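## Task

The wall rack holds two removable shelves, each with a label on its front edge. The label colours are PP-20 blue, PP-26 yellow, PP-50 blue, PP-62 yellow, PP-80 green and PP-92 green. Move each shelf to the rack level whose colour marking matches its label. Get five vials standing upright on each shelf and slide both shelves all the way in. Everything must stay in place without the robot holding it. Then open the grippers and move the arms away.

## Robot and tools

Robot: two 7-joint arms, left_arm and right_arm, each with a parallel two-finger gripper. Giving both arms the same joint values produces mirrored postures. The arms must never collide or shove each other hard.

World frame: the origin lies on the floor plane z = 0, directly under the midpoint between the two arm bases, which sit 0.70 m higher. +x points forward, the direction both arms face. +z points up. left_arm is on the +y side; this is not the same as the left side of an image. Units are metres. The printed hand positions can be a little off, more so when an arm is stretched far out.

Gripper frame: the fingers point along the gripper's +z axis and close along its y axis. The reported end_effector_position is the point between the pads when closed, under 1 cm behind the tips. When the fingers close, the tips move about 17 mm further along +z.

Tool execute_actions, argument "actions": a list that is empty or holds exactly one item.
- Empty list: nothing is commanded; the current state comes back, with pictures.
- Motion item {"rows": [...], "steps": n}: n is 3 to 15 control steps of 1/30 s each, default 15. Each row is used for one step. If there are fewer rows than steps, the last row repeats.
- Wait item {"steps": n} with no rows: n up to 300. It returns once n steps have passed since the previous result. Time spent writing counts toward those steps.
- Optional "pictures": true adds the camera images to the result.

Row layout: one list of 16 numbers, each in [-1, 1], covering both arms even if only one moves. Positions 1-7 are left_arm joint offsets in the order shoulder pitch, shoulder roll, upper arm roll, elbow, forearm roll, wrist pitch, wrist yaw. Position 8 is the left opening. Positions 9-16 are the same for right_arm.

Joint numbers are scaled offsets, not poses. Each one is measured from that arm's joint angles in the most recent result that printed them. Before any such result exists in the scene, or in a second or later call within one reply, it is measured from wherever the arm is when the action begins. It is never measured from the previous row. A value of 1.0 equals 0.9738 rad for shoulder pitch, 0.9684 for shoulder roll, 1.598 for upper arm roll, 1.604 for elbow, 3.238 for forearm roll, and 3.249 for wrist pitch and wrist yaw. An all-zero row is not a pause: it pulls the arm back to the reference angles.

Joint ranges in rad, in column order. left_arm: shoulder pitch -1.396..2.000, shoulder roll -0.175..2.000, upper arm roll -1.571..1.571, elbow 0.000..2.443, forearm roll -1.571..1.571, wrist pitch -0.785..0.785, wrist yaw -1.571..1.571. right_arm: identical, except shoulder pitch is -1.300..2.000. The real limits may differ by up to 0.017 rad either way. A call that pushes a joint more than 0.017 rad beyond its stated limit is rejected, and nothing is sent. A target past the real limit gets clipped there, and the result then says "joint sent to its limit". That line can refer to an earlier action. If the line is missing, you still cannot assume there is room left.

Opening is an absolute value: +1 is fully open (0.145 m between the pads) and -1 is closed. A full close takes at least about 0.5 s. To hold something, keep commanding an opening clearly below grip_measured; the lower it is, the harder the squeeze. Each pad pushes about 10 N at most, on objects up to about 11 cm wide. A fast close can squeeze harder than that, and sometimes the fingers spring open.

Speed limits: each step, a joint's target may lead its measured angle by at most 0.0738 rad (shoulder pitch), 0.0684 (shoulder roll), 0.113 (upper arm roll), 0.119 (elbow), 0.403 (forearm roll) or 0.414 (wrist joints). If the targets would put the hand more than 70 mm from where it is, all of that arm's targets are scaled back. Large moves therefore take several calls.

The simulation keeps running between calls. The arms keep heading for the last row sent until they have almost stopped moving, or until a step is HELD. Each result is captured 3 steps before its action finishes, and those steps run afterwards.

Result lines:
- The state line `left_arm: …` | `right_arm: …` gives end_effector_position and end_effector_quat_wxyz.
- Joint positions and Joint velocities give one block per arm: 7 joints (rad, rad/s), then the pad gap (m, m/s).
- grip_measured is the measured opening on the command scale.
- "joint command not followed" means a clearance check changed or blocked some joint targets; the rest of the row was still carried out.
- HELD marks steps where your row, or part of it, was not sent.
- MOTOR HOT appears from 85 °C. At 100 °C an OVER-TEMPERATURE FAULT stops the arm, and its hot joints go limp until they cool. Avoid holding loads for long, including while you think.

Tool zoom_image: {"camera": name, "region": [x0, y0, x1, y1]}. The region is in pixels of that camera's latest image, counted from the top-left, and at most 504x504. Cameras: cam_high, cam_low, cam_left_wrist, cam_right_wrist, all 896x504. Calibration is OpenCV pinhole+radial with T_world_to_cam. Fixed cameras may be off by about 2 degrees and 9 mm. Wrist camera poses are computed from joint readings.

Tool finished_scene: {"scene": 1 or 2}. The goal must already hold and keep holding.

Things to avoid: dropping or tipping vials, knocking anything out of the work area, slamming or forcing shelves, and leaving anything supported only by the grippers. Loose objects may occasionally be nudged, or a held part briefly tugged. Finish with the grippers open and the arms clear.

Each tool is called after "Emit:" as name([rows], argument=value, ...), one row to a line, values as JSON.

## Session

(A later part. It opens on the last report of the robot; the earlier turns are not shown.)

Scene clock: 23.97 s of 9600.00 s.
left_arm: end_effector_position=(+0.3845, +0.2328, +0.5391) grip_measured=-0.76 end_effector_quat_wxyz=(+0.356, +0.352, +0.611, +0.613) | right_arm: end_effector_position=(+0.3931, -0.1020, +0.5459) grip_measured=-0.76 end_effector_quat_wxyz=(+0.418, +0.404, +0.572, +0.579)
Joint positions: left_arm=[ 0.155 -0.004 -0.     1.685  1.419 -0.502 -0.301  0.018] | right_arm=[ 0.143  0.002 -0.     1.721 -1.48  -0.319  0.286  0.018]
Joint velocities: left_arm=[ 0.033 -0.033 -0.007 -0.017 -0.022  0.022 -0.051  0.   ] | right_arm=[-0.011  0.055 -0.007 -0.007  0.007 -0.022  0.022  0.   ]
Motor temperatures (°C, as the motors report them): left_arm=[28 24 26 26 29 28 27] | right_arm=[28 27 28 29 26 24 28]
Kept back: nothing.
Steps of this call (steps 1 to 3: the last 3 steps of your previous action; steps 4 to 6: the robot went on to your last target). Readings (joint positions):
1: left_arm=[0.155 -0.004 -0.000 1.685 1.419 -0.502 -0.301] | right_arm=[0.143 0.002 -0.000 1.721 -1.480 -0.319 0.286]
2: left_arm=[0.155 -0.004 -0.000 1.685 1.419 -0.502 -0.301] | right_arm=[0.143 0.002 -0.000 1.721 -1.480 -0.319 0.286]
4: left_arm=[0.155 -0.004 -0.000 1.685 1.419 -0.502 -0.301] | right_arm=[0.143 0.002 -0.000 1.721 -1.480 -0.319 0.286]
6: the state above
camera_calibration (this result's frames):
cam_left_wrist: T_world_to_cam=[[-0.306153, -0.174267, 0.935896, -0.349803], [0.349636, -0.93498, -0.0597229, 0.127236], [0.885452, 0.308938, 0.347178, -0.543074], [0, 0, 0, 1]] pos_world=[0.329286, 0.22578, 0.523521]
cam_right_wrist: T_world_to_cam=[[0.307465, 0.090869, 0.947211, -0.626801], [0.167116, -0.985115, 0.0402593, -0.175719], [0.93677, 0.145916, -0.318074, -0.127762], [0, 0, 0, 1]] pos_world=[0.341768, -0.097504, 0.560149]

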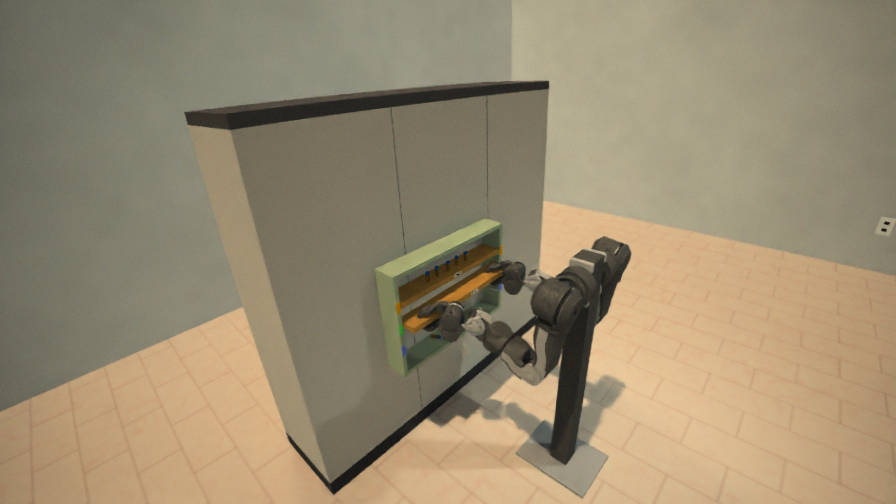

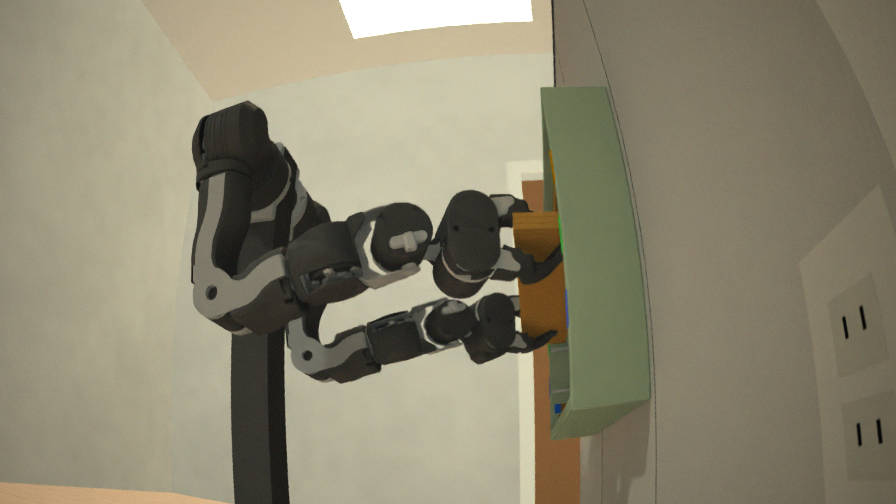

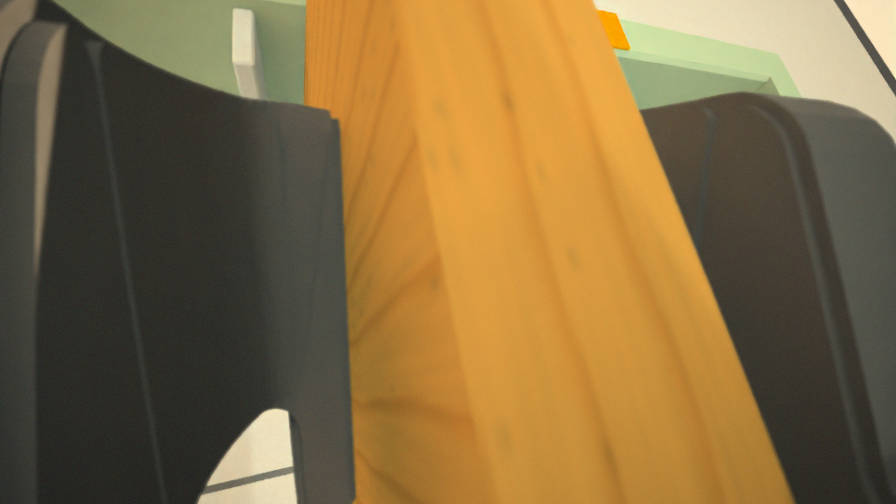

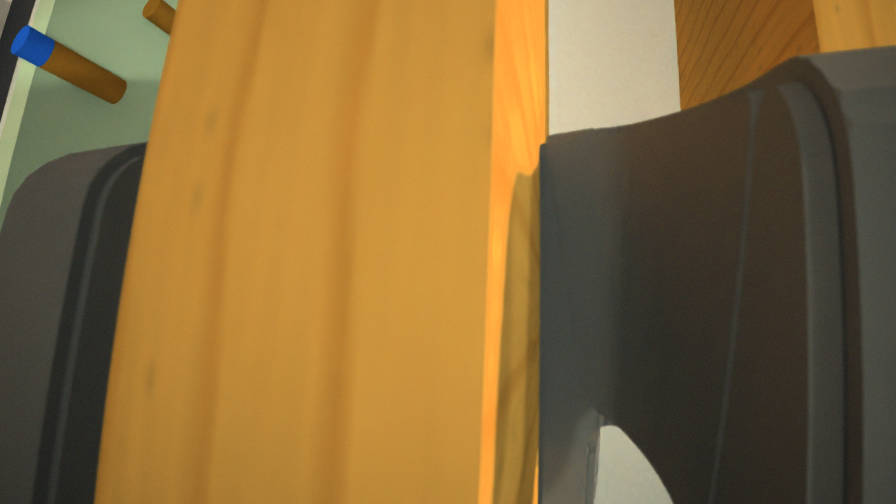

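Emit:
execute_actions([
  {"rows":[[0.01,0,0,-0.01,0.001,0,0.007,-1,0.01,0,0,-0.012,0,0,-0.005,-1],[0.026,0,0,-0.024,0.002,0,0.011,-1,0.026,0,0,-0.027,-0.001,0,-0.008,-1],[0.047,0,0,-0.044,0.004,-0.001,0.015,-1,0.047,0,0,-0.047,-0.002,0,-0.012,-1],[0.07,0,0,-0.065,0.006,-0.001,0.02,-1,0.07,0,0,-0.068,-0.004,0,-0.016,-1],[0.095,0,0,-0.087,0.008,-0.002,0.024,-1,0.095,0,0,-0.09,-0.005,0,-0.02,-1],[0.118,0,0,-0.109,0.011,-0.002,0.029,-1,0.118,0,0,-0.112,-0.006,0,-0.024,-1],[0.142,0,0,-0.131,0.013,-0.003,0.033,-1,0.142,0,0,-0.134,-0.007,0,-0.028,-1],[0.165,0,0,-0.152,0.015,-0.003,0.037,-1,0.165,0,0,-0.156,-0.009,0,-0.031,-1],[0.187,0,0,-0.172,0.017,-0.004,0.04,-1,0.187,0,0,-0.176,-0.01,0,-0.034,-1],[0.202,0,0,-0.186,0.018,-0.004,0.042,-1,0.202,0,0,-0.19,-0.011,0,-0.035,-1],[0.211,0,0,-0.194,0.019,-0.004,0.042,-1,0.211,0,0,-0.198,-0.011,0,-0.035,-1],[0.215,0,0,-0.198,0.019,-0.004,0.042,-1,0.215,0,0,-0.202,-0.011,0,-0.035,-1]]},
])

Emit:
execute_actions([
  {"rows":[[0,0,0,0,0,0,0,-0.85,0,0,0,0,0,0,0,-0.85],[0,0,0,0,0,0,0,-0.78,0,0,0,0,0,0,0,-0.78],[0,0,0,0,0,0,0,-0.74,0,0,0,0,0,0,0,-0.74],[0,0,0,0,0,0,0,-0.68,0,0,0,0,0,0,0,-0.68],[0,0,0,0,0,0,0,-0.6,0,0,0,0,0,0,0,-0.6],[0,0,0,0,0,0,0,-0.45,0,0,0,0,0,0,0,-0.45]],"steps":9},
])

Emit:
execute_actions([
  {"rows":[[-0.02,0,0,0.016,0,0,-0.002,-0.45,-0.02,0,0,0.016,0,0,0.002,-0.45],[-0.05,0,0,0.039,-0.002,0,-0.005,-0.45,-0.05,0,0,0.039,0,0,0.004,-0.45],[-0.09,0,0,0.07,-0.004,0,-0.009,-0.45,-0.09,0,0,0.07,0.002,0,0.008,-0.45],[-0.135,0,0,0.104,-0.005,0,-0.013,-0.45,-0.135,0,0,0.104,0.003,0,0.011,-0.45],[-0.18,0,0,0.138,-0.007,0,-0.017,-0.45,-0.18,0,0,0.138,0.004,0,0.014,-0.45],[-0.225,0,0,0.171,-0.009,0,-0.02,-0.45,-0.225,0,0,0.171,0.005,0,0.017,-0.45],[-0.275,0,0,0.205,-0.01,0,-0.023,-0.45,-0.275,0,0,0.205,0.005,0,0.02,-0.45],[-0.325,0,0,0.24,-0.01,0,-0.025,-0.45,-0.325,0,0,0.24,0.005,0,0.022,-0.45],[-0.375,0,0,0.27,-0.01,0,-0.025,-0.45,-0.375,0,0,0.27,0.005,0,0.022,-0.45],[-0.425,0,0,0.29,-0.01,0,-0.025,-0.45,-0.425,0,0,0.29,0.005,-0.03,0.022,-0.45],[-0.47,0,0,0.29,-0.01,0.05,-0.025,0,-0.47,0,0,0.28,0.005,-0.07,0.022,0],[-0.5,0,0,0.28,-0.1,0.1,0,1,-0.5,0,0,0.25,0.005,-0.11,0.022,1],[-0.52,0,0,0.26,-0.3,0.16,0.03,1,-0.52,0,0,0.22,0.005,-0.14,0.022,1],[-0.52,0,0,0.22,-0.458,0.16,0.055,1,-0.52,0,0,0.22,0.005,-0.14,0.022,1]]},
])

Emit:
execute_actions([
  {"steps":20},
], pictures=true)

Scene clock: 24.97 s of 9600.00 s.
left_arm: end_effector_position=(+0.4333, +0.2327, +0.5276) grip_measured=-0.76 end_effector_quat_wxyz=(+0.355, +0.353, +0.610, +0.614) | right_arm: end_effector_position=(+0.4431, -0.1031, +0.5295) grip_measured=-0.76 end_effector_quat_wxyz=(+0.413, +0.412, +0.575, +0.574)
Joint positions: left_arm=[ 0.361 -0.004 -0.     1.37   1.475 -0.516 -0.179  0.018] | right_arm=[ 0.349  0.002 -0.     1.399 -1.513 -0.32   0.186  0.018]
Joint velocities: left_arm=[-0.055 -0.033 -0.002 -0.085  0.066  0.081  0.081 -0.   ] | right_arm=[ 0.055 -0.011 -0.032 -0.11   0.022  0.007 -0.066  0.   ]
Motor temperatures (°C, as the motors report them): left_arm=[28 24 26 26 29 28 27] | right_arm=[28 27 28 29 26 24 28]
Steps of this call (steps 1 to 15: the robot went on to your last target; steps 16 to 18: nothing new was sent; steps 19 to 30: the first 12 steps of this action). Readings (joint positions):
19: left_arm=[0.159 -0.004 -0.000 1.676 1.419 -0.503 -0.295] | right_arm=[0.148 0.002 -0.000 1.710 -1.481 -0.319 0.283]
20: left_arm=[0.170 -0.004 -0.000 1.652 1.422 -0.504 -0.289] | right_arm=[0.160 0.002 -0.000 1.684 -1.482 -0.320 0.278]
22: left_arm=[0.214 -0.004 -0.000 1.582 1.432 -0.507 -0.268] | right_arm=[0.203 0.002 -0.000 1.614 -1.489 -0.320 0.263]
26: left_arm=[0.311 -0.004 -0.000 1.445 1.459 -0.513 -0.212] | right_arm=[0.302 0.002 -0.000 1.476 -1.505 -0.321 0.212]
30: the state above

Scene clock: 25.27 s of 9600.00 s.
left_arm: end_effector_position=(+0.4332, +0.2327, +0.5272) grip_measured=-0.46 end_effector_quat_wxyz=(+0.355, +0.353, +0.611, +0.614) | right_arm: end_effector_position=(+0.4433, -0.1031, +0.5295) grip_measured=-0.47 end_effector_quat_wxyz=(+0.414, +0.411, +0.575, +0.573)
Joint positions: left_arm=[ 0.361 -0.004 -0.     1.369  1.477 -0.516 -0.177  0.041] | right_arm=[ 0.35   0.002 -0.     1.399 -1.514 -0.32   0.186  0.04 ]
Joint velocities: left_arm=[-0.011 -0.055 -0.022 -0.002 -0.007 -0.051  0.081  0.267] | right_arm=[-0.033  0.011 -0.032 -0.002 -0.051 -0.007  0.037  0.267]
Motor temperatures (°C, as the motors report them): left_arm=[28 24 26 26 29 28 27] | right_arm=[28 27 28 29 26 24 28]
Steps of this call (steps 1 to 3: the last 3 steps of your previous action; steps 4 to 9: the first 6 steps of this action, its rows measured from where the robot was after step 3). Readings (joint positions):
3: left_arm=[0.361 -0.004 -0.000 1.369 1.477 -0.516 -0.176] | right_arm=[0.350 0.002 -0.000 1.399 -1.513 -0.320 0.185]
4: left_arm=[0.361 -0.004 -0.000 1.369 1.476 -0.516 -0.176] | right_arm=[0.350 0.002 -0.000 1.399 -1.513 -0.320 0.185]
5: left_arm=[0.361 -0.004 -0.000 1.369 1.476 -0.516 -0.176] | right_arm=[0.350 0.002 -0.000 1.399 -1.513 -0.320 0.185]
7: left_arm=[0.361 -0.004 -0.000 1.369 1.477 -0.516 -0.177] | right_arm=[0.350 0.002 -0.000 1.399 -1.514 -0.320 0.186]
9: the state above

Scene clock: 25.77 s of 9600.00 s.
left_arm: end_effector_position=(+0.3384, +0.2129, +0.5034) grip_measured=-0.16 end_effector_quat_wxyz=(+0.345, +0.448, +0.558, +0.608) | right_arm: end_effector_position=(+0.3257, -0.0704, +0.4913) grip_measured=-0.16 end_effector_quat_wxyz=(+0.329, +0.361, +0.646, +0.586)
Joint positions: left_arm=[-0.128 -0.002  0.003  1.827  1.352 -0.341 -0.22   0.064] | right_arm=[-0.128  0.002  0.001  1.825 -1.493 -0.545  0.243  0.063]
Joint velocities: left_arm=[-0.846 -0.099 -0.061 -0.686 -2.337  2.923  0.623  0.324] | right_arm=[-0.758  0.033 -0.1   -1.687 -0.037 -2.645  0.212  0.324]
Motor temperatures (°C, as the motors report them): left_arm=[28 24 26 26 29 28 27] | right_arm=[28 27 28 29 26 24 28]
Steps of this call (steps 1 to 3: the last 3 steps of your previous action; steps 4 to 15: the first 12 steps of this action, its rows measured from where the robot was after step 3). Readings (joint positions):
3: left_arm=[0.361 -0.004 -0.000 1.369 1.477 -0.516 -0.177] | right_arm=[0.350 0.002 -0.000 1.399 -1.514 -0.320 0.186]
4: left_arm=[0.351 -0.004 -0.000 1.384 1.478 -0.516 -0.179] | right_arm=[0.341 0.002 -0.000 1.414 -1.515 -0.320 0.188]
5: left_arm=[0.322 -0.004 -0.000 1.424 1.475 -0.514 -0.183] | right_arm=[0.313 0.002 -0.000 1.454 -1.515 -0.320 0.190]
7: left_arm=[0.233 -0.004 -0.000 1.528 1.467 -0.514 -0.200] | right_arm=[0.225 0.002 -0.000 1.560 -1.509 -0.319 0.203]
11: left_arm=[0.046 -0.004 -0.000 1.744 1.450 -0.515 -0.244] | right_arm=[0.035 0.002 -0.000 1.774 -1.501 -0.319 0.243]
15: the state above

Scene clock: 26.43 s of 9600.00 s.
left_arm: end_effector_position=(+0.3476, +0.1527, +0.4809) grip_measured=+1.00 end_effector_quat_wxyz=(-0.001, +0.705, +0.002, +0.709) | right_arm: end_effector_position=(+0.2962, -0.0414, +0.4553) grip_measured=+1.00 end_effector_quat_wxyz=(+0.234, +0.308, +0.707, +0.592)
Joint positions: left_arm=[-0.145 -0.005 -0.002  1.721 -0.004  0.001 -0.004  0.145] | right_arm=[-0.157  0.002 -0.002  1.753 -1.497 -0.772  0.257  0.145]
Joint velocities: left_arm=[-0.055  0.011 -0.002  0.007 -0.007 -0.022 -0.022 -0.   ] | right_arm=[ 0.011  0.033 -0.017  0.012  0.066 -0.007  0.022  0.   ]
Motor temperatures (°C, as the motors report them): left_arm=[28 24 26 26 29 28 27] | right_arm=[28 27 28 29 26 24 28]
Kept back: nothing.
Steps of this call (steps 1 to 3: the last 3 steps of your previous action; steps 4 to 20: the robot went on to your last target). Readings (joint positions):
1: left_arm=[-0.151 -0.002 0.004 1.792 1.204 -0.191 -0.162] | right_arm=[-0.152 0.002 -0.000 1.759 -1.495 -0.649 0.249]
2: left_arm=[-0.152 -0.004 -0.000 1.737 1.025 -0.099 -0.088] | right_arm=[-0.178 0.002 -0.002 1.730 -1.504 -0.710 0.263]
4: left_arm=[-0.154 -0.006 -0.002 1.709 0.653 -0.017 -0.031] | right_arm=[-0.170 0.002 -0.002 1.740 -1.505 -0.760 0.267]
8: left_arm=[-0.143 -0.005 -0.002 1.721 0.071 -0.001 -0.005] | right_arm=[-0.154 0.002 -0.002 1.756 -1.496 -0.770 0.257]
20: the state above
camera_calibration (this result's frames):
cam_left_wrist: T_world_to_cam=[[-0.343809, -0.939037, -0.00229765, 0.260427], [-0.158899, 0.0605889, -0.985434, 0.531694], [0.925498, -0.338436, -0.170043, -0.131751], [0, 0, 0, 1]] pos_world=[0.295958, 0.167747, 0.502145]
cam_right_wrist: T_world_to_cam=[[0.400856, 0.319563, 0.8586, -0.494567], [0.58347, -0.811593, 0.029661, -0.207475], [0.706312, 0.489078, -0.511787, 0.0960258], [0, 0, 0, 1]] pos_world=[0.251482, -0.0573045, 0.479934]

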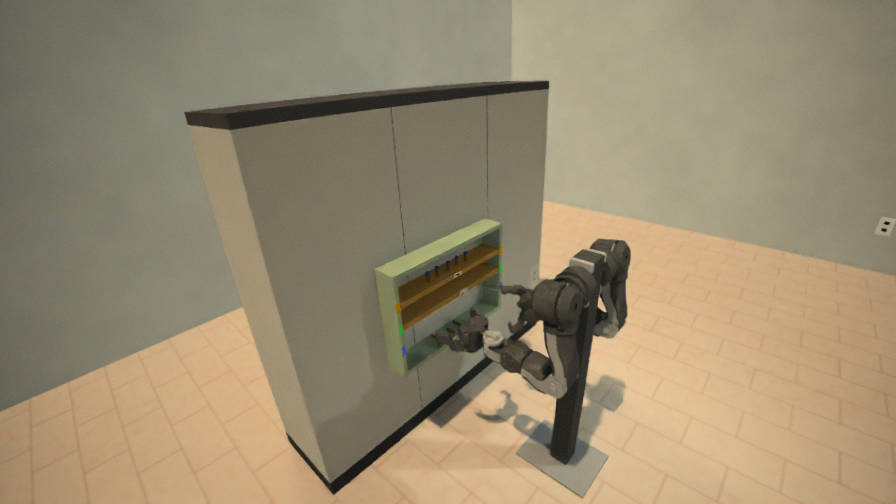

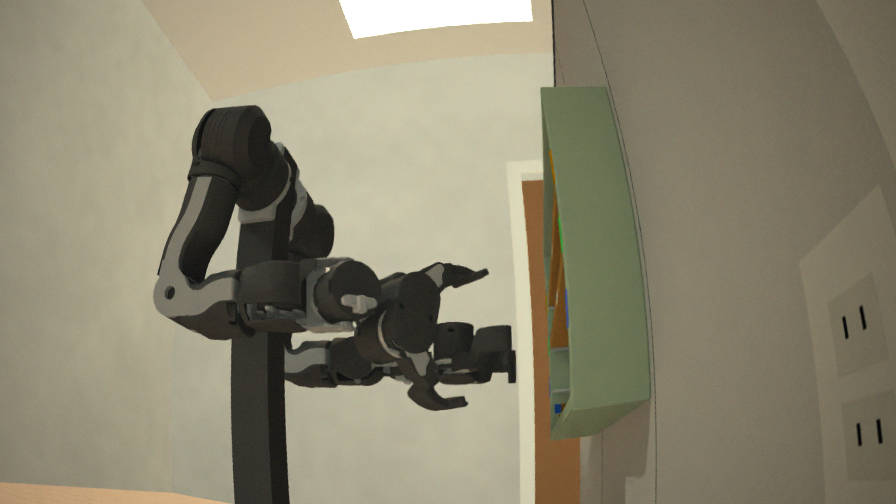

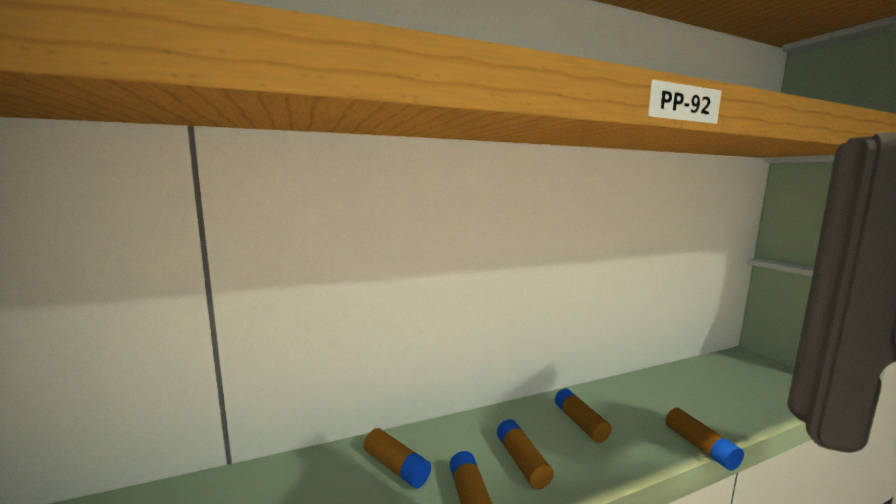

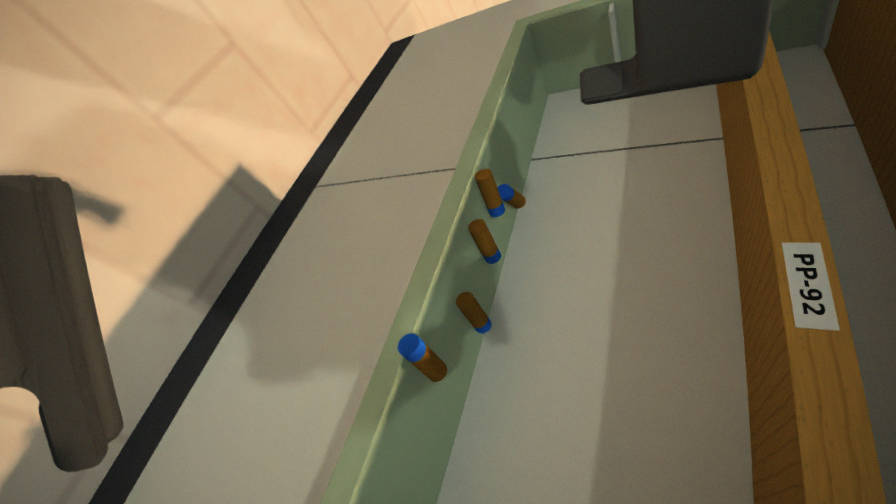

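Emit:
execute_actions([
  {"rows":[[0,-0.05,0,0,0,0.08,0,-0.66,0,0,0,0,0,0.1,0,0.5],[0,-0.1,0,0,0,0.16,0,-0.66,0,0,0,0,0,0.2,0,0.5],[0,-0.15,0,0,0,0.238,0,-0.66,0,0,0,0,0,0.3,0,0.5]]},
])

Scene clock: 28.03 s of 9600.00 s.
left_arm: end_effector_position=(+0.3009, +0.1109, +0.3696) grip_measured=-0.66 end_effector_quat_wxyz=(+0.061, +0.918, +0.038, +0.390) | right_arm: end_effector_position=(+0.3375, -0.1836, +0.4467) grip_measured=+0.50 end_effector_quat_wxyz=(+0.457, +0.623, +0.482, +0.413)
Joint positions: left_arm=[-0.147 -0.151 -0.003  1.72  -0.004  0.77  -0.004  0.026] | right_arm=[-0.156  0.003  0.     1.753 -1.497  0.198  0.257  0.112]
Joint velocities: left_arm=[-0.077  0.011  0.022 -0.002  0.007  0.051  0.051 -0.01 ] | right_arm=[-0.011  0.033 -0.012 -0.002  0.022  0.095 -0.007  0.   ]
Motor temperatures (°C, as the motors report them): left_arm=[28 24 26 27 29 28 27] | right_arm=[28 27 28 29 26 24 28]
Steps of this call (steps 1 to 15: the robot went on to your last target; steps 16 to 36: nothing new was sent; steps 37 to 48: the first 12 steps of this action). Readings (joint positions):
37: left_arm=[-0.144 -0.033 0.007 1.725 -0.004 0.086 -0.007] | right_arm=[-0.158 0.000 -0.004 1.753 -1.497 -0.689 0.257]
38: left_arm=[-0.142 -0.088 0.010 1.727 -0.004 0.232 -0.011] | right_arm=[-0.158 -0.001 -0.005 1.753 -1.496 -0.544 0.257]
40: left_arm=[-0.144 -0.173 -0.016 1.721 -0.001 0.579 -0.004] | right_arm=[-0.156 0.000 -0.003 1.753 -1.496 -0.179 0.257]
44: left_arm=[-0.147 -0.142 0.005 1.720 -0.005 0.759 -0.004] | right_arm=[-0.156 0.004 0.001 1.753 -1.497 0.174 0.257]
48: the state above

+ = down. Go to pre-pose (q1 leads).

Emit:
execute_actions([
  {"rows":[[0.06,0,0,0,0,0,0,-0.66,0,0,0,0,0,0,0,0.5],[0.12,0,0,-0.01,0,0,0,-0.66,0,0,0,0,0,0,0,0.5],[0.18,0,0,-0.03,0,0,0,-0.66,0,0,0,0,0,0,0,0.5],[0.24,0,0,-0.06,0,0,0,-0.66,0,0,0,0,0,0,0,0.5],[0.3,0,0,-0.1,0,0,0,-0.66,0,0,0,0,0,0,0,0.5],[0.36,0,0,-0.14,0,0,0,-0.66,0,0,0,0,0,0,0,0.5],[0.42,0,0,-0.18,0,0,0,-0.66,0,0,0,0,0,0,0,0.5],[0.48,0,0,-0.22,0,0,0,-0.66,0,0,0,0,0,0,0,0.5],[0.54,0,0,-0.27,0,0,0,-0.66,0,0,0,0,0,0,0,0.5],[0.6,0,0,-0.32,0,0,0,-0.66,0,0,0,0,0,0,0,0.5],[0.65,0,0,-0.36,0,0,0,-0.66,0,0,0,0,0,0,0,0.5],[0.67,0,0,-0.39,0,0,0,-0.66,0,0,0,0,0,0,0,0.5]]},
])

Emit:
execute_actions([
  {"steps":8},
], pictures=true)

Scene clock: 28.63 s of 9600.00 s.
left_arm: end_effector_position=(+0.4449, +0.0829, +0.4153) grip_measured=-0.66 end_effector_quat_wxyz=(+0.071, +0.907, -0.008, +0.414) | right_arm: end_effector_position=(+0.3375, -0.1838, +0.4467) grip_measured=+0.50 end_effector_quat_wxyz=(+0.457, +0.624, +0.482, +0.412)
Joint positions: left_arm=[ 0.52  -0.151 -0.003  1.105 -0.004  0.768 -0.004  0.026] | right_arm=[-0.156  0.003  0.     1.753 -1.497  0.199  0.257  0.112]
Joint velocities: left_arm=[ 0.473  0.077 -0.002 -0.838 -0.125 -0.007 -0.051  0.   ] | right_arm=[ 0.011 -0.033 -0.002  0.002  0.066  0.007  0.037  0.   ]
Motor temperatures (°C, as the motors report them): left_arm=[28 24 26 26 29 28 27] | right_arm=[28 27 28 29 26 24 28]
Steps of this call (steps 1 to 3: the last 3 steps of your previous action; steps 4 to 6: the robot went on to your last target; steps 7 to 18: the first 12 steps of this action). Readings (joint positions):
7: left_arm=[-0.124 -0.150 -0.003 1.713 -0.005 0.779 -0.004] | right_arm=[-0.156 0.003 0.000 1.753 -1.497 0.199 0.257]
8: left_arm=[-0.071 -0.150 -0.003 1.699 -0.005 0.781 -0.004] | right_arm=[-0.156 0.003 0.000 1.753 -1.497 0.199 0.257]
10: left_arm=[0.074 -0.150 -0.003 1.638 -0.005 0.773 -0.004] | right_arm=[-0.156 0.003 0.000 1.753 -1.497 0.199 0.257]
14: left_arm=[0.317 -0.151 -0.003 1.374 -0.004 0.768 -0.004] | right_arm=[-0.156 0.003 0.000 1.753 -1.497 0.199 0.257]
18: the state above

Scene clock: 28.90 s of 9600.00 s.
left_arm: end_effector_position=(+0.4386, +0.0823, +0.4039) grip_measured=-0.66 end_effector_quat_wxyz=(+0.071, +0.914, -0.008, +0.400) | right_arm: end_effector_position=(+0.3375, -0.1838, +0.4467) grip_measured=+0.50 end_effector_quat_wxyz=(+0.457, +0.624, +0.482, +0.412)
Joint positions: left_arm=[ 0.504 -0.152 -0.003  1.093 -0.004  0.772 -0.004  0.026] | right_arm=[-0.156  0.003  0.     1.753 -1.497  0.199  0.257  0.112]
Joint velocities: left_arm=[ 0.033 -0.011  0.002 -0.012  0.007  0.051  0.066 -0.   ] | right_arm=[ 0.033 -0.033 -0.007  0.002 -0.051 -0.022 -0.007 -0.   ]
Motor temperatures (°C, as the motors report them): left_arm=[28 24 26 27 29 28 27] | right_arm=[28 27 28 29 26 24 28]
Kept back: nothing.
Steps of this call (steps 1 to 3: the last 3 steps of your previous action; steps 4 to 8: the robot went on to your last target). Readings (joint positions):
1: left_arm=[0.521 -0.152 -0.003 1.097 -0.004 0.768 -0.004] | right_arm=[-0.156 0.003 0.000 1.753 -1.497 0.199 0.257]
2: left_arm=[0.511 -0.152 -0.003 1.098 -0.004 0.768 -0.004] | right_arm=[-0.156 0.003 0.000 1.753 -1.497 0.199 0.257]
4: left_arm=[0.500 -0.152 -0.003 1.094 -0.004 0.771 -0.004] | right_arm=[-0.156 0.003 0.000 1.753 -1.497 0.199 0.257]
8: the state above
camera_calibration (this result's frames):
cam_left_wrist: T_world_to_cam=[[-0.322361, -0.880892, 0.346574, 0.0703945], [-0.783748, 0.0430441, -0.619586, 0.602326], [0.53087, -0.471356, -0.704273, 0.146855], [0, 0, 0, 1]] pos_world=[0.416803, 0.105305, 0.452222]
cam_right_wrist: T_world_to_cam=[[0.529564, -0.192453, 0.82615, -0.581285], [-0.339809, -0.940493, -0.00127107, -0.0452056], [0.777233, -0.28006, -0.563449, -0.0100909], [0, 0, 0, 1]] pos_world=[0.300309, -0.157212, 0.474485]

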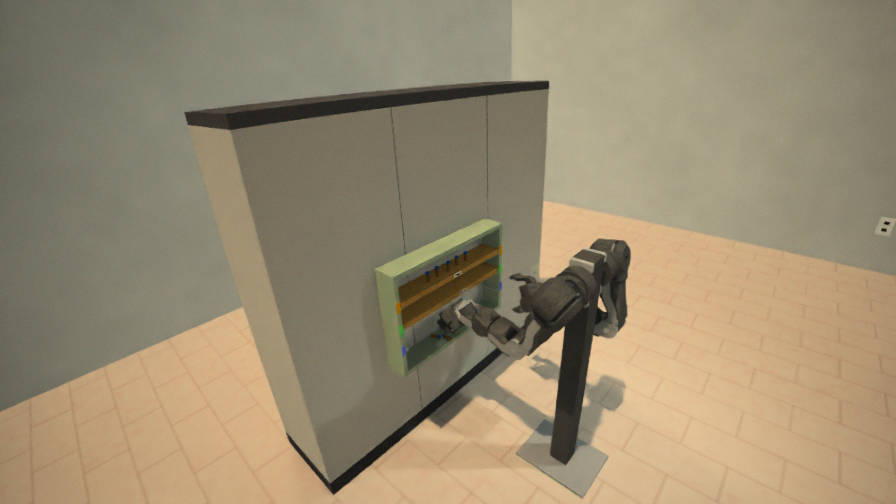

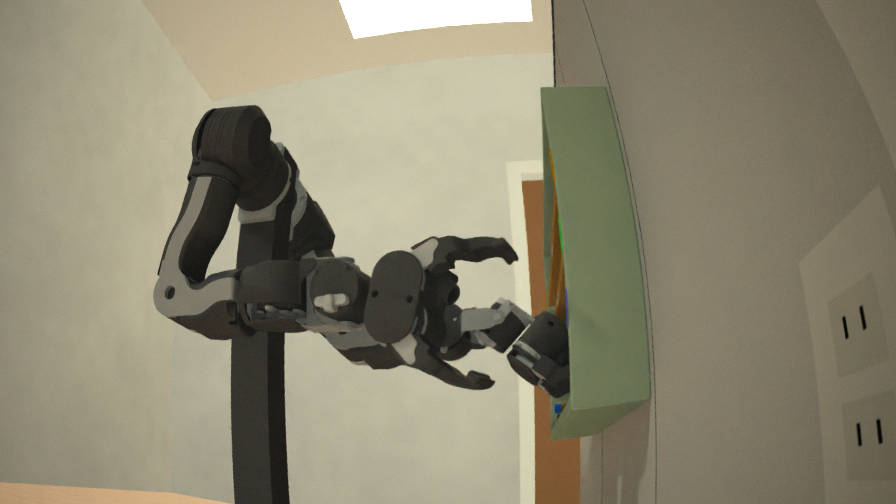

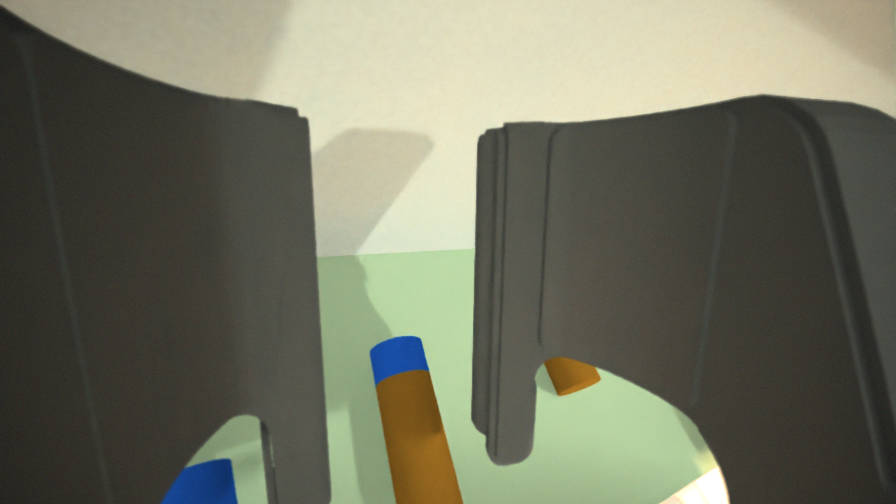

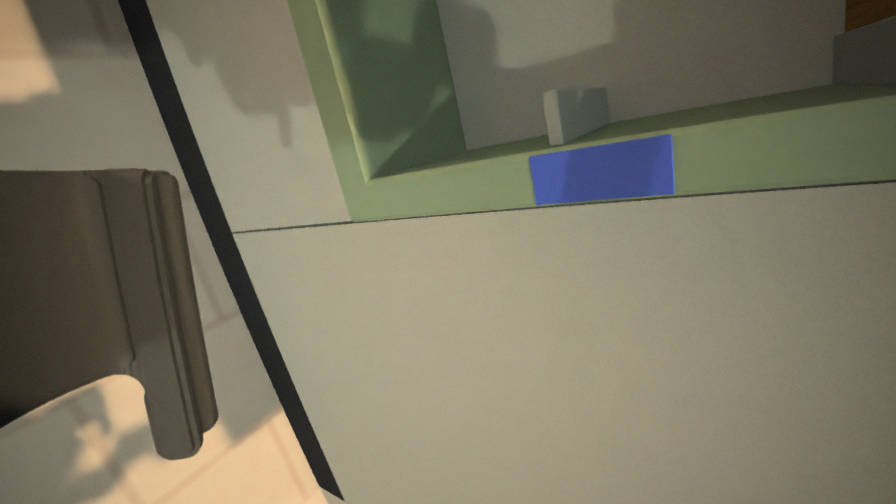

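Emit:
execute_actions([
  {"rows":[[0.03,0,0,-0.024,0,0,0,-0.7,0,0,0,0,0,0,0,0.5],[0.06,0,0,-0.049,0,0,0,-0.7,0,0,0,0,0,0,0,0.5],[0.09,0,0,-0.074,0,0,0,-0.7,0,0,0,0,0,0,0,0.5],[0.12,0,0,-0.099,0,0,0,-0.7,0,0,0,0,0,0,0,0.5],[0.14,0,0,-0.117,0,0,0,-0.7,0,0,0,0,0,0,0,0.5],[0.149,0,0,-0.127,0,0,0,-0.7,0,0,0,0,0,0,0,0.5],[0.149,0,0,-0.133,0,0,0,-0.7,0,0,0,0,0,0,0,0.5]]},
], pictures=true)

Scene clock: 29.63 s of 9600.00 s.
left_arm: end_effector_position=(+0.4519, +0.0785, +0.3982) grip_measured=-0.71 end_effector_quat_wxyz=(+0.056, +0.927, -0.017, +0.370) | right_arm: end_effector_position=(+0.3375, -0.1838, +0.4467) grip_measured=+0.50 end_effector_quat_wxyz=(+0.457, +0.624, +0.482, +0.412)
Joint positions: left_arm=[ 0.621 -0.159 -0.004  0.923 -0.011  0.785 -0.034  0.022] | right_arm=[-0.156  0.003  0.     1.753 -1.497  0.199  0.257  0.112]
Joint velocities: left_arm=[-0.077 -0.011 -0.012 -0.007 -0.051  0.066 -0.037  0.   ] | right_arm=[ 0.011 -0.033  0.002  0.002 -0.037 -0.066 -0.022  0.   ]
Motor temperatures (°C, as the motors report them): left_arm=[28 24 26 27 29 28 27] | right_arm=[28 27 28 29 26 24 28]
Steps of this call (steps 1 to 10: the robot went on to your last target; steps 11 to 22: the first 12 steps of this action). Readings (joint positions):
11: left_arm=[0.520 -0.151 -0.003 1.065 -0.004 0.772 -0.004] | right_arm=[-0.156 0.003 0.000 1.753 -1.497 0.199 0.257]
12: left_arm=[0.551 -0.151 -0.003 1.017 -0.005 0.773 -0.004] | right_arm=[-0.156 0.003 0.000 1.753 -1.497 0.199 0.257]
14: left_arm=[0.609 -0.151 -0.003 0.944 -0.007 0.785 -0.007] | right_arm=[-0.156 0.003 0.000 1.753 -1.497 0.199 0.257]
18: left_arm=[0.621 -0.158 -0.004 0.923 -0.011 0.785 -0.033] | right_arm=[-0.156 0.003 0.000 1.753 -1.497 0.199 0.257]
22: the state above
camera_calibration (this result's frames):
cam_left_wrist: T_world_to_cam=[[-0.306621, -0.89155, 0.333351, 0.072291], [-0.821834, 0.071298, -0.565248, 0.602751], [0.480179, -0.447276, -0.754568, 0.175048], [0, 0, 0, 1]] pos_world=[0.433473, 0.099771, 0.448691]
cam_right_wrist: T_world_to_cam=[[0.529564, -0.192453, 0.82615, -0.581285], [-0.339809, -0.940493, -0.00127107, -0.0452056], [0.777233, -0.28006, -0.563449, -0.0100909], [0, 0, 0, 1]] pos_world=[0.300309, -0.157212, 0.474485]

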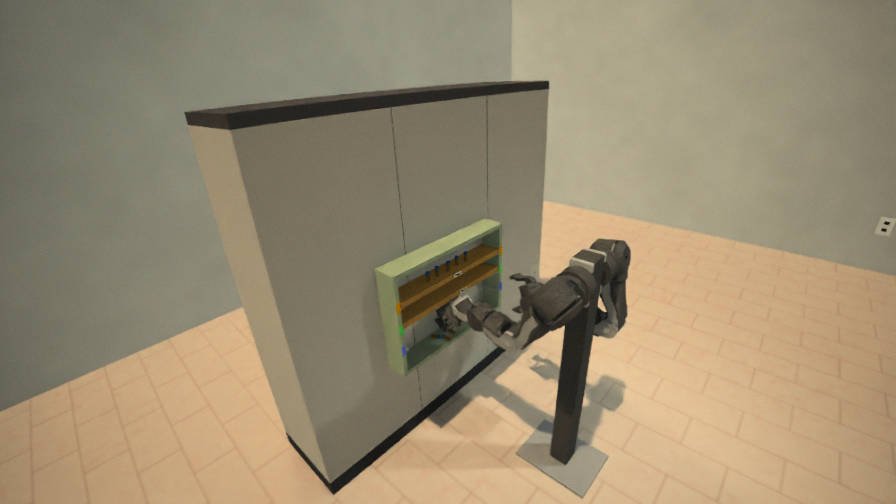

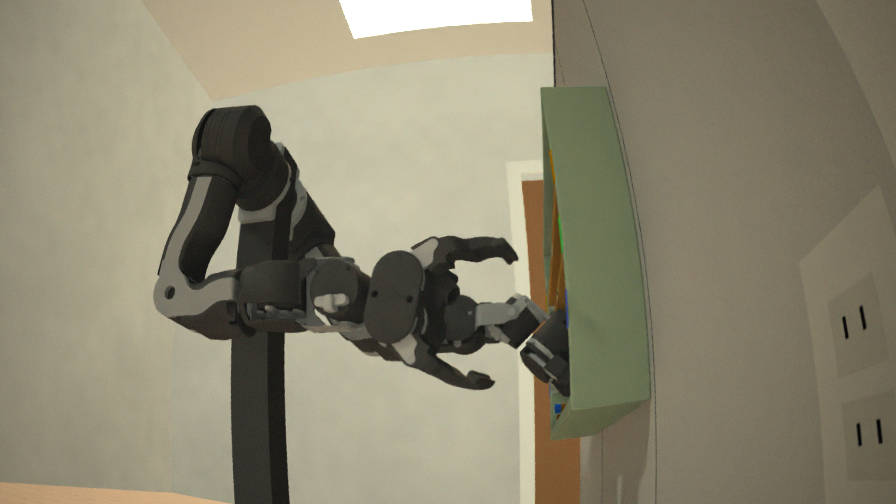

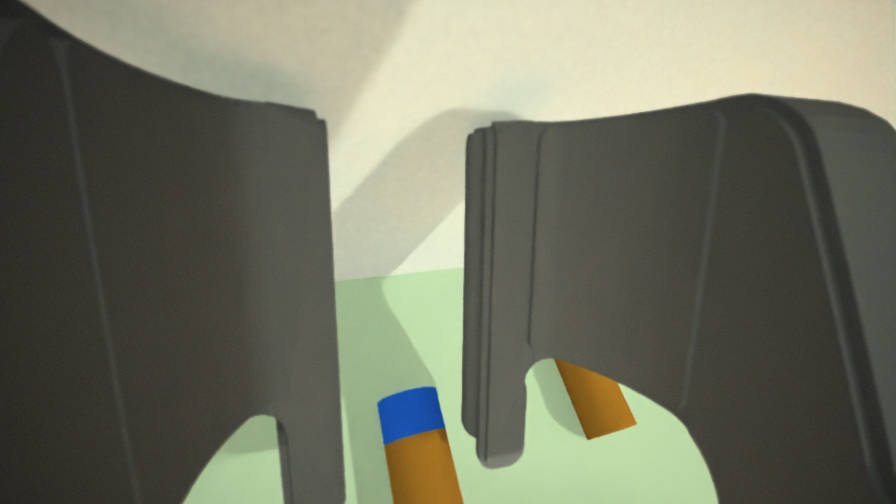

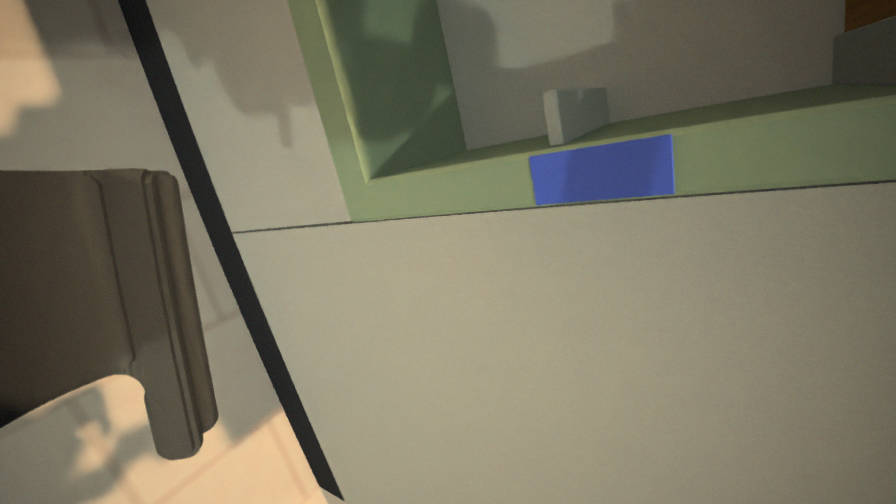

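Emit:
execute_actions([
  {"rows":[[-0.004,0,0,-0.004,0,0,0,-0.7,0,0,0,0,0,0,0,0.5],[-0.004,0,0,-0.008,0,0,0,-0.7,0,0,0,0,0,0,0,0.5],[-0.004,0,0,-0.012,0,0,0,-0.7,0,0,0,0,0,0,0,0.5],[-0.004,0,0,-0.015,0,0,0,-0.7,0,0,0,0,0,0,0,0.5],[-0.004,0,0,-0.015,0,0,0,-0.7,0,0,0,0,0,0,0,0.5],[-0.004,0,0,-0.015,0,0,0,-0.75,0,0,0,0,0,0,0,0.5],[-0.004,0,0,-0.015,0,0,0,-0.8,0,0,0,0,0,0,0,0.5],[-0.004,0,0,-0.015,0,0,0,-0.85,0,0,0,0,0,0,0,0.5],[-0.004,0,0,-0.015,0,0,0,-0.9,0,0,0,0,0,0,0,0.5],[-0.004,0,0,-0.015,0,0,0,-1,0,0,0,0,0,0,0,0.5]]},
], pictures=true)

Scene clock: 30.17 s of 9600.00 s.
left_arm: end_effector_position=(+0.4498, +0.0832, +0.3919) grip_measured=-0.86 end_effector_quat_wxyz=(+0.044, +0.931, -0.016, +0.363) | right_arm: end_effector_position=(+0.3375, -0.1838, +0.4467) grip_measured=+0.50 end_effector_quat_wxyz=(+0.457, +0.624, +0.482, +0.412)
Joint positions: left_arm=[ 0.618 -0.155 -0.004  0.908 -0.019  0.784 -0.047  0.01 ] | right_arm=[-0.156  0.003  0.     1.753 -1.497  0.199  0.257  0.112]
Joint velocities: left_arm=[ 0.033 -0.055  0.002 -0.022 -0.095  0.022 -0.007 -0.   ] | right_arm=[ 0.011 -0.011 -0.027 -0.002 -0.051 -0.022  0.007 -0.   ]
Motor temperatures (°C, as the motors report them): left_arm=[28 24 26 27 29 28 27] | right_arm=[28 27 28 29 26 24 28]
Steps of this call (steps 1 to 3: the last 3 steps of your previous action; step 4: the robot went on to your last target; steps 5 to 16: the first 12 steps of this action). Readings (joint positions):
5: left_arm=[0.610 -0.162 -0.004 0.939 -0.012 0.786 -0.040] | right_arm=[-0.156 0.003 0.000 1.753 -1.497 0.199 0.257]
6: left_arm=[0.611 -0.163 -0.004 0.928 -0.013 0.786 -0.041] | right_arm=[-0.156 0.003 0.000 1.753 -1.497 0.199 0.257]
8: left_arm=[0.618 -0.162 -0.004 0.910 -0.013 0.785 -0.040] | right_arm=[-0.156 0.003 0.000 1.753 -1.497 0.199 0.257]
12: left_arm=[0.618 -0.155 -0.004 0.908 -0.018 0.784 -0.046] | right_arm=[-0.156 0.003 0.000 1.753 -1.497 0.199 0.257]
16: the state above
camera_calibration (this result's frames):
cam_left_wrist: T_world_to_cam=[[-0.293275, -0.901417, 0.318492, 0.0786202], [-0.831004, 0.0756508, -0.551098, 0.595373], [0.472675, -0.426291, -0.771268, 0.181595], [0, 0, 0, 1]] pos_world=[0.431979, 0.103241, 0.443127]
cam_right_wrist: T_world_to_cam=[[0.529564, -0.192453, 0.82615, -0.581285], [-0.339809, -0.940493, -0.00127107, -0.0452056], [0.777233, -0.28006, -0.563449, -0.0100909], [0, 0, 0, 1]] pos_world=[0.300309, -0.157212, 0.474485]

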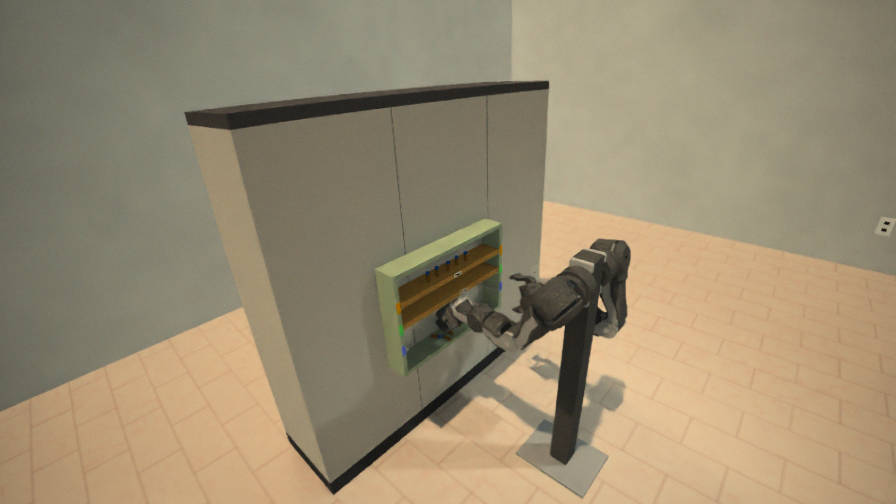

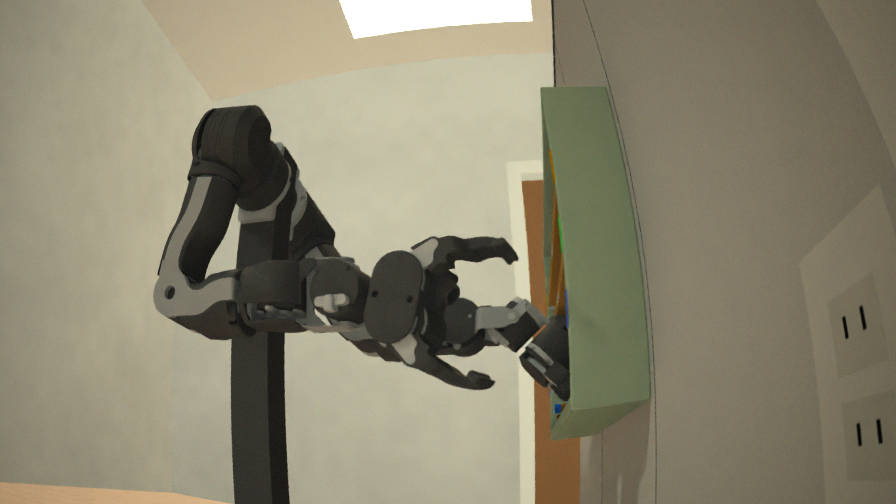

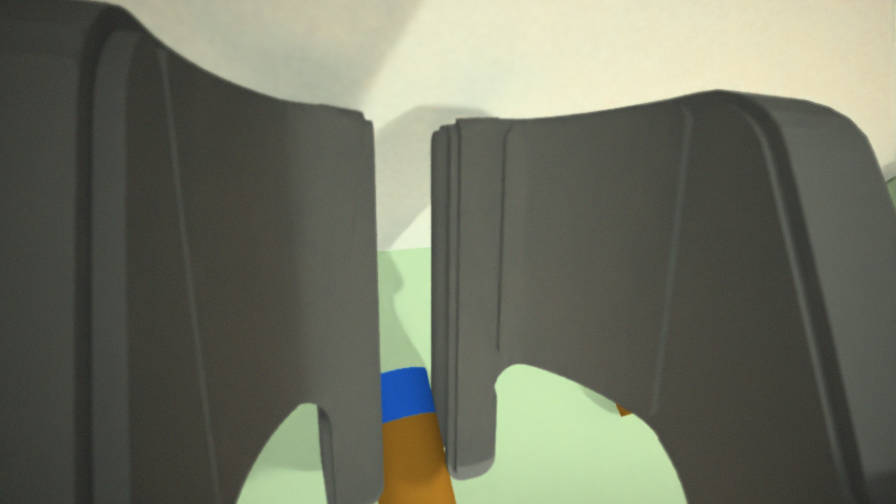

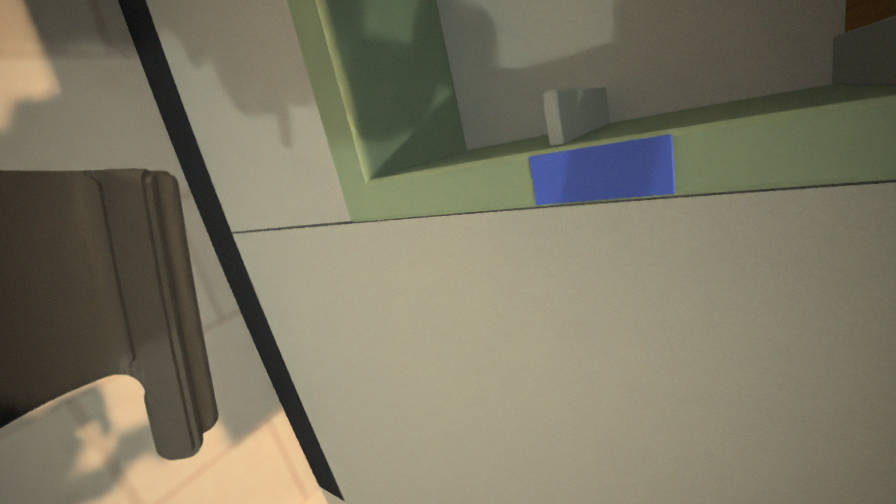

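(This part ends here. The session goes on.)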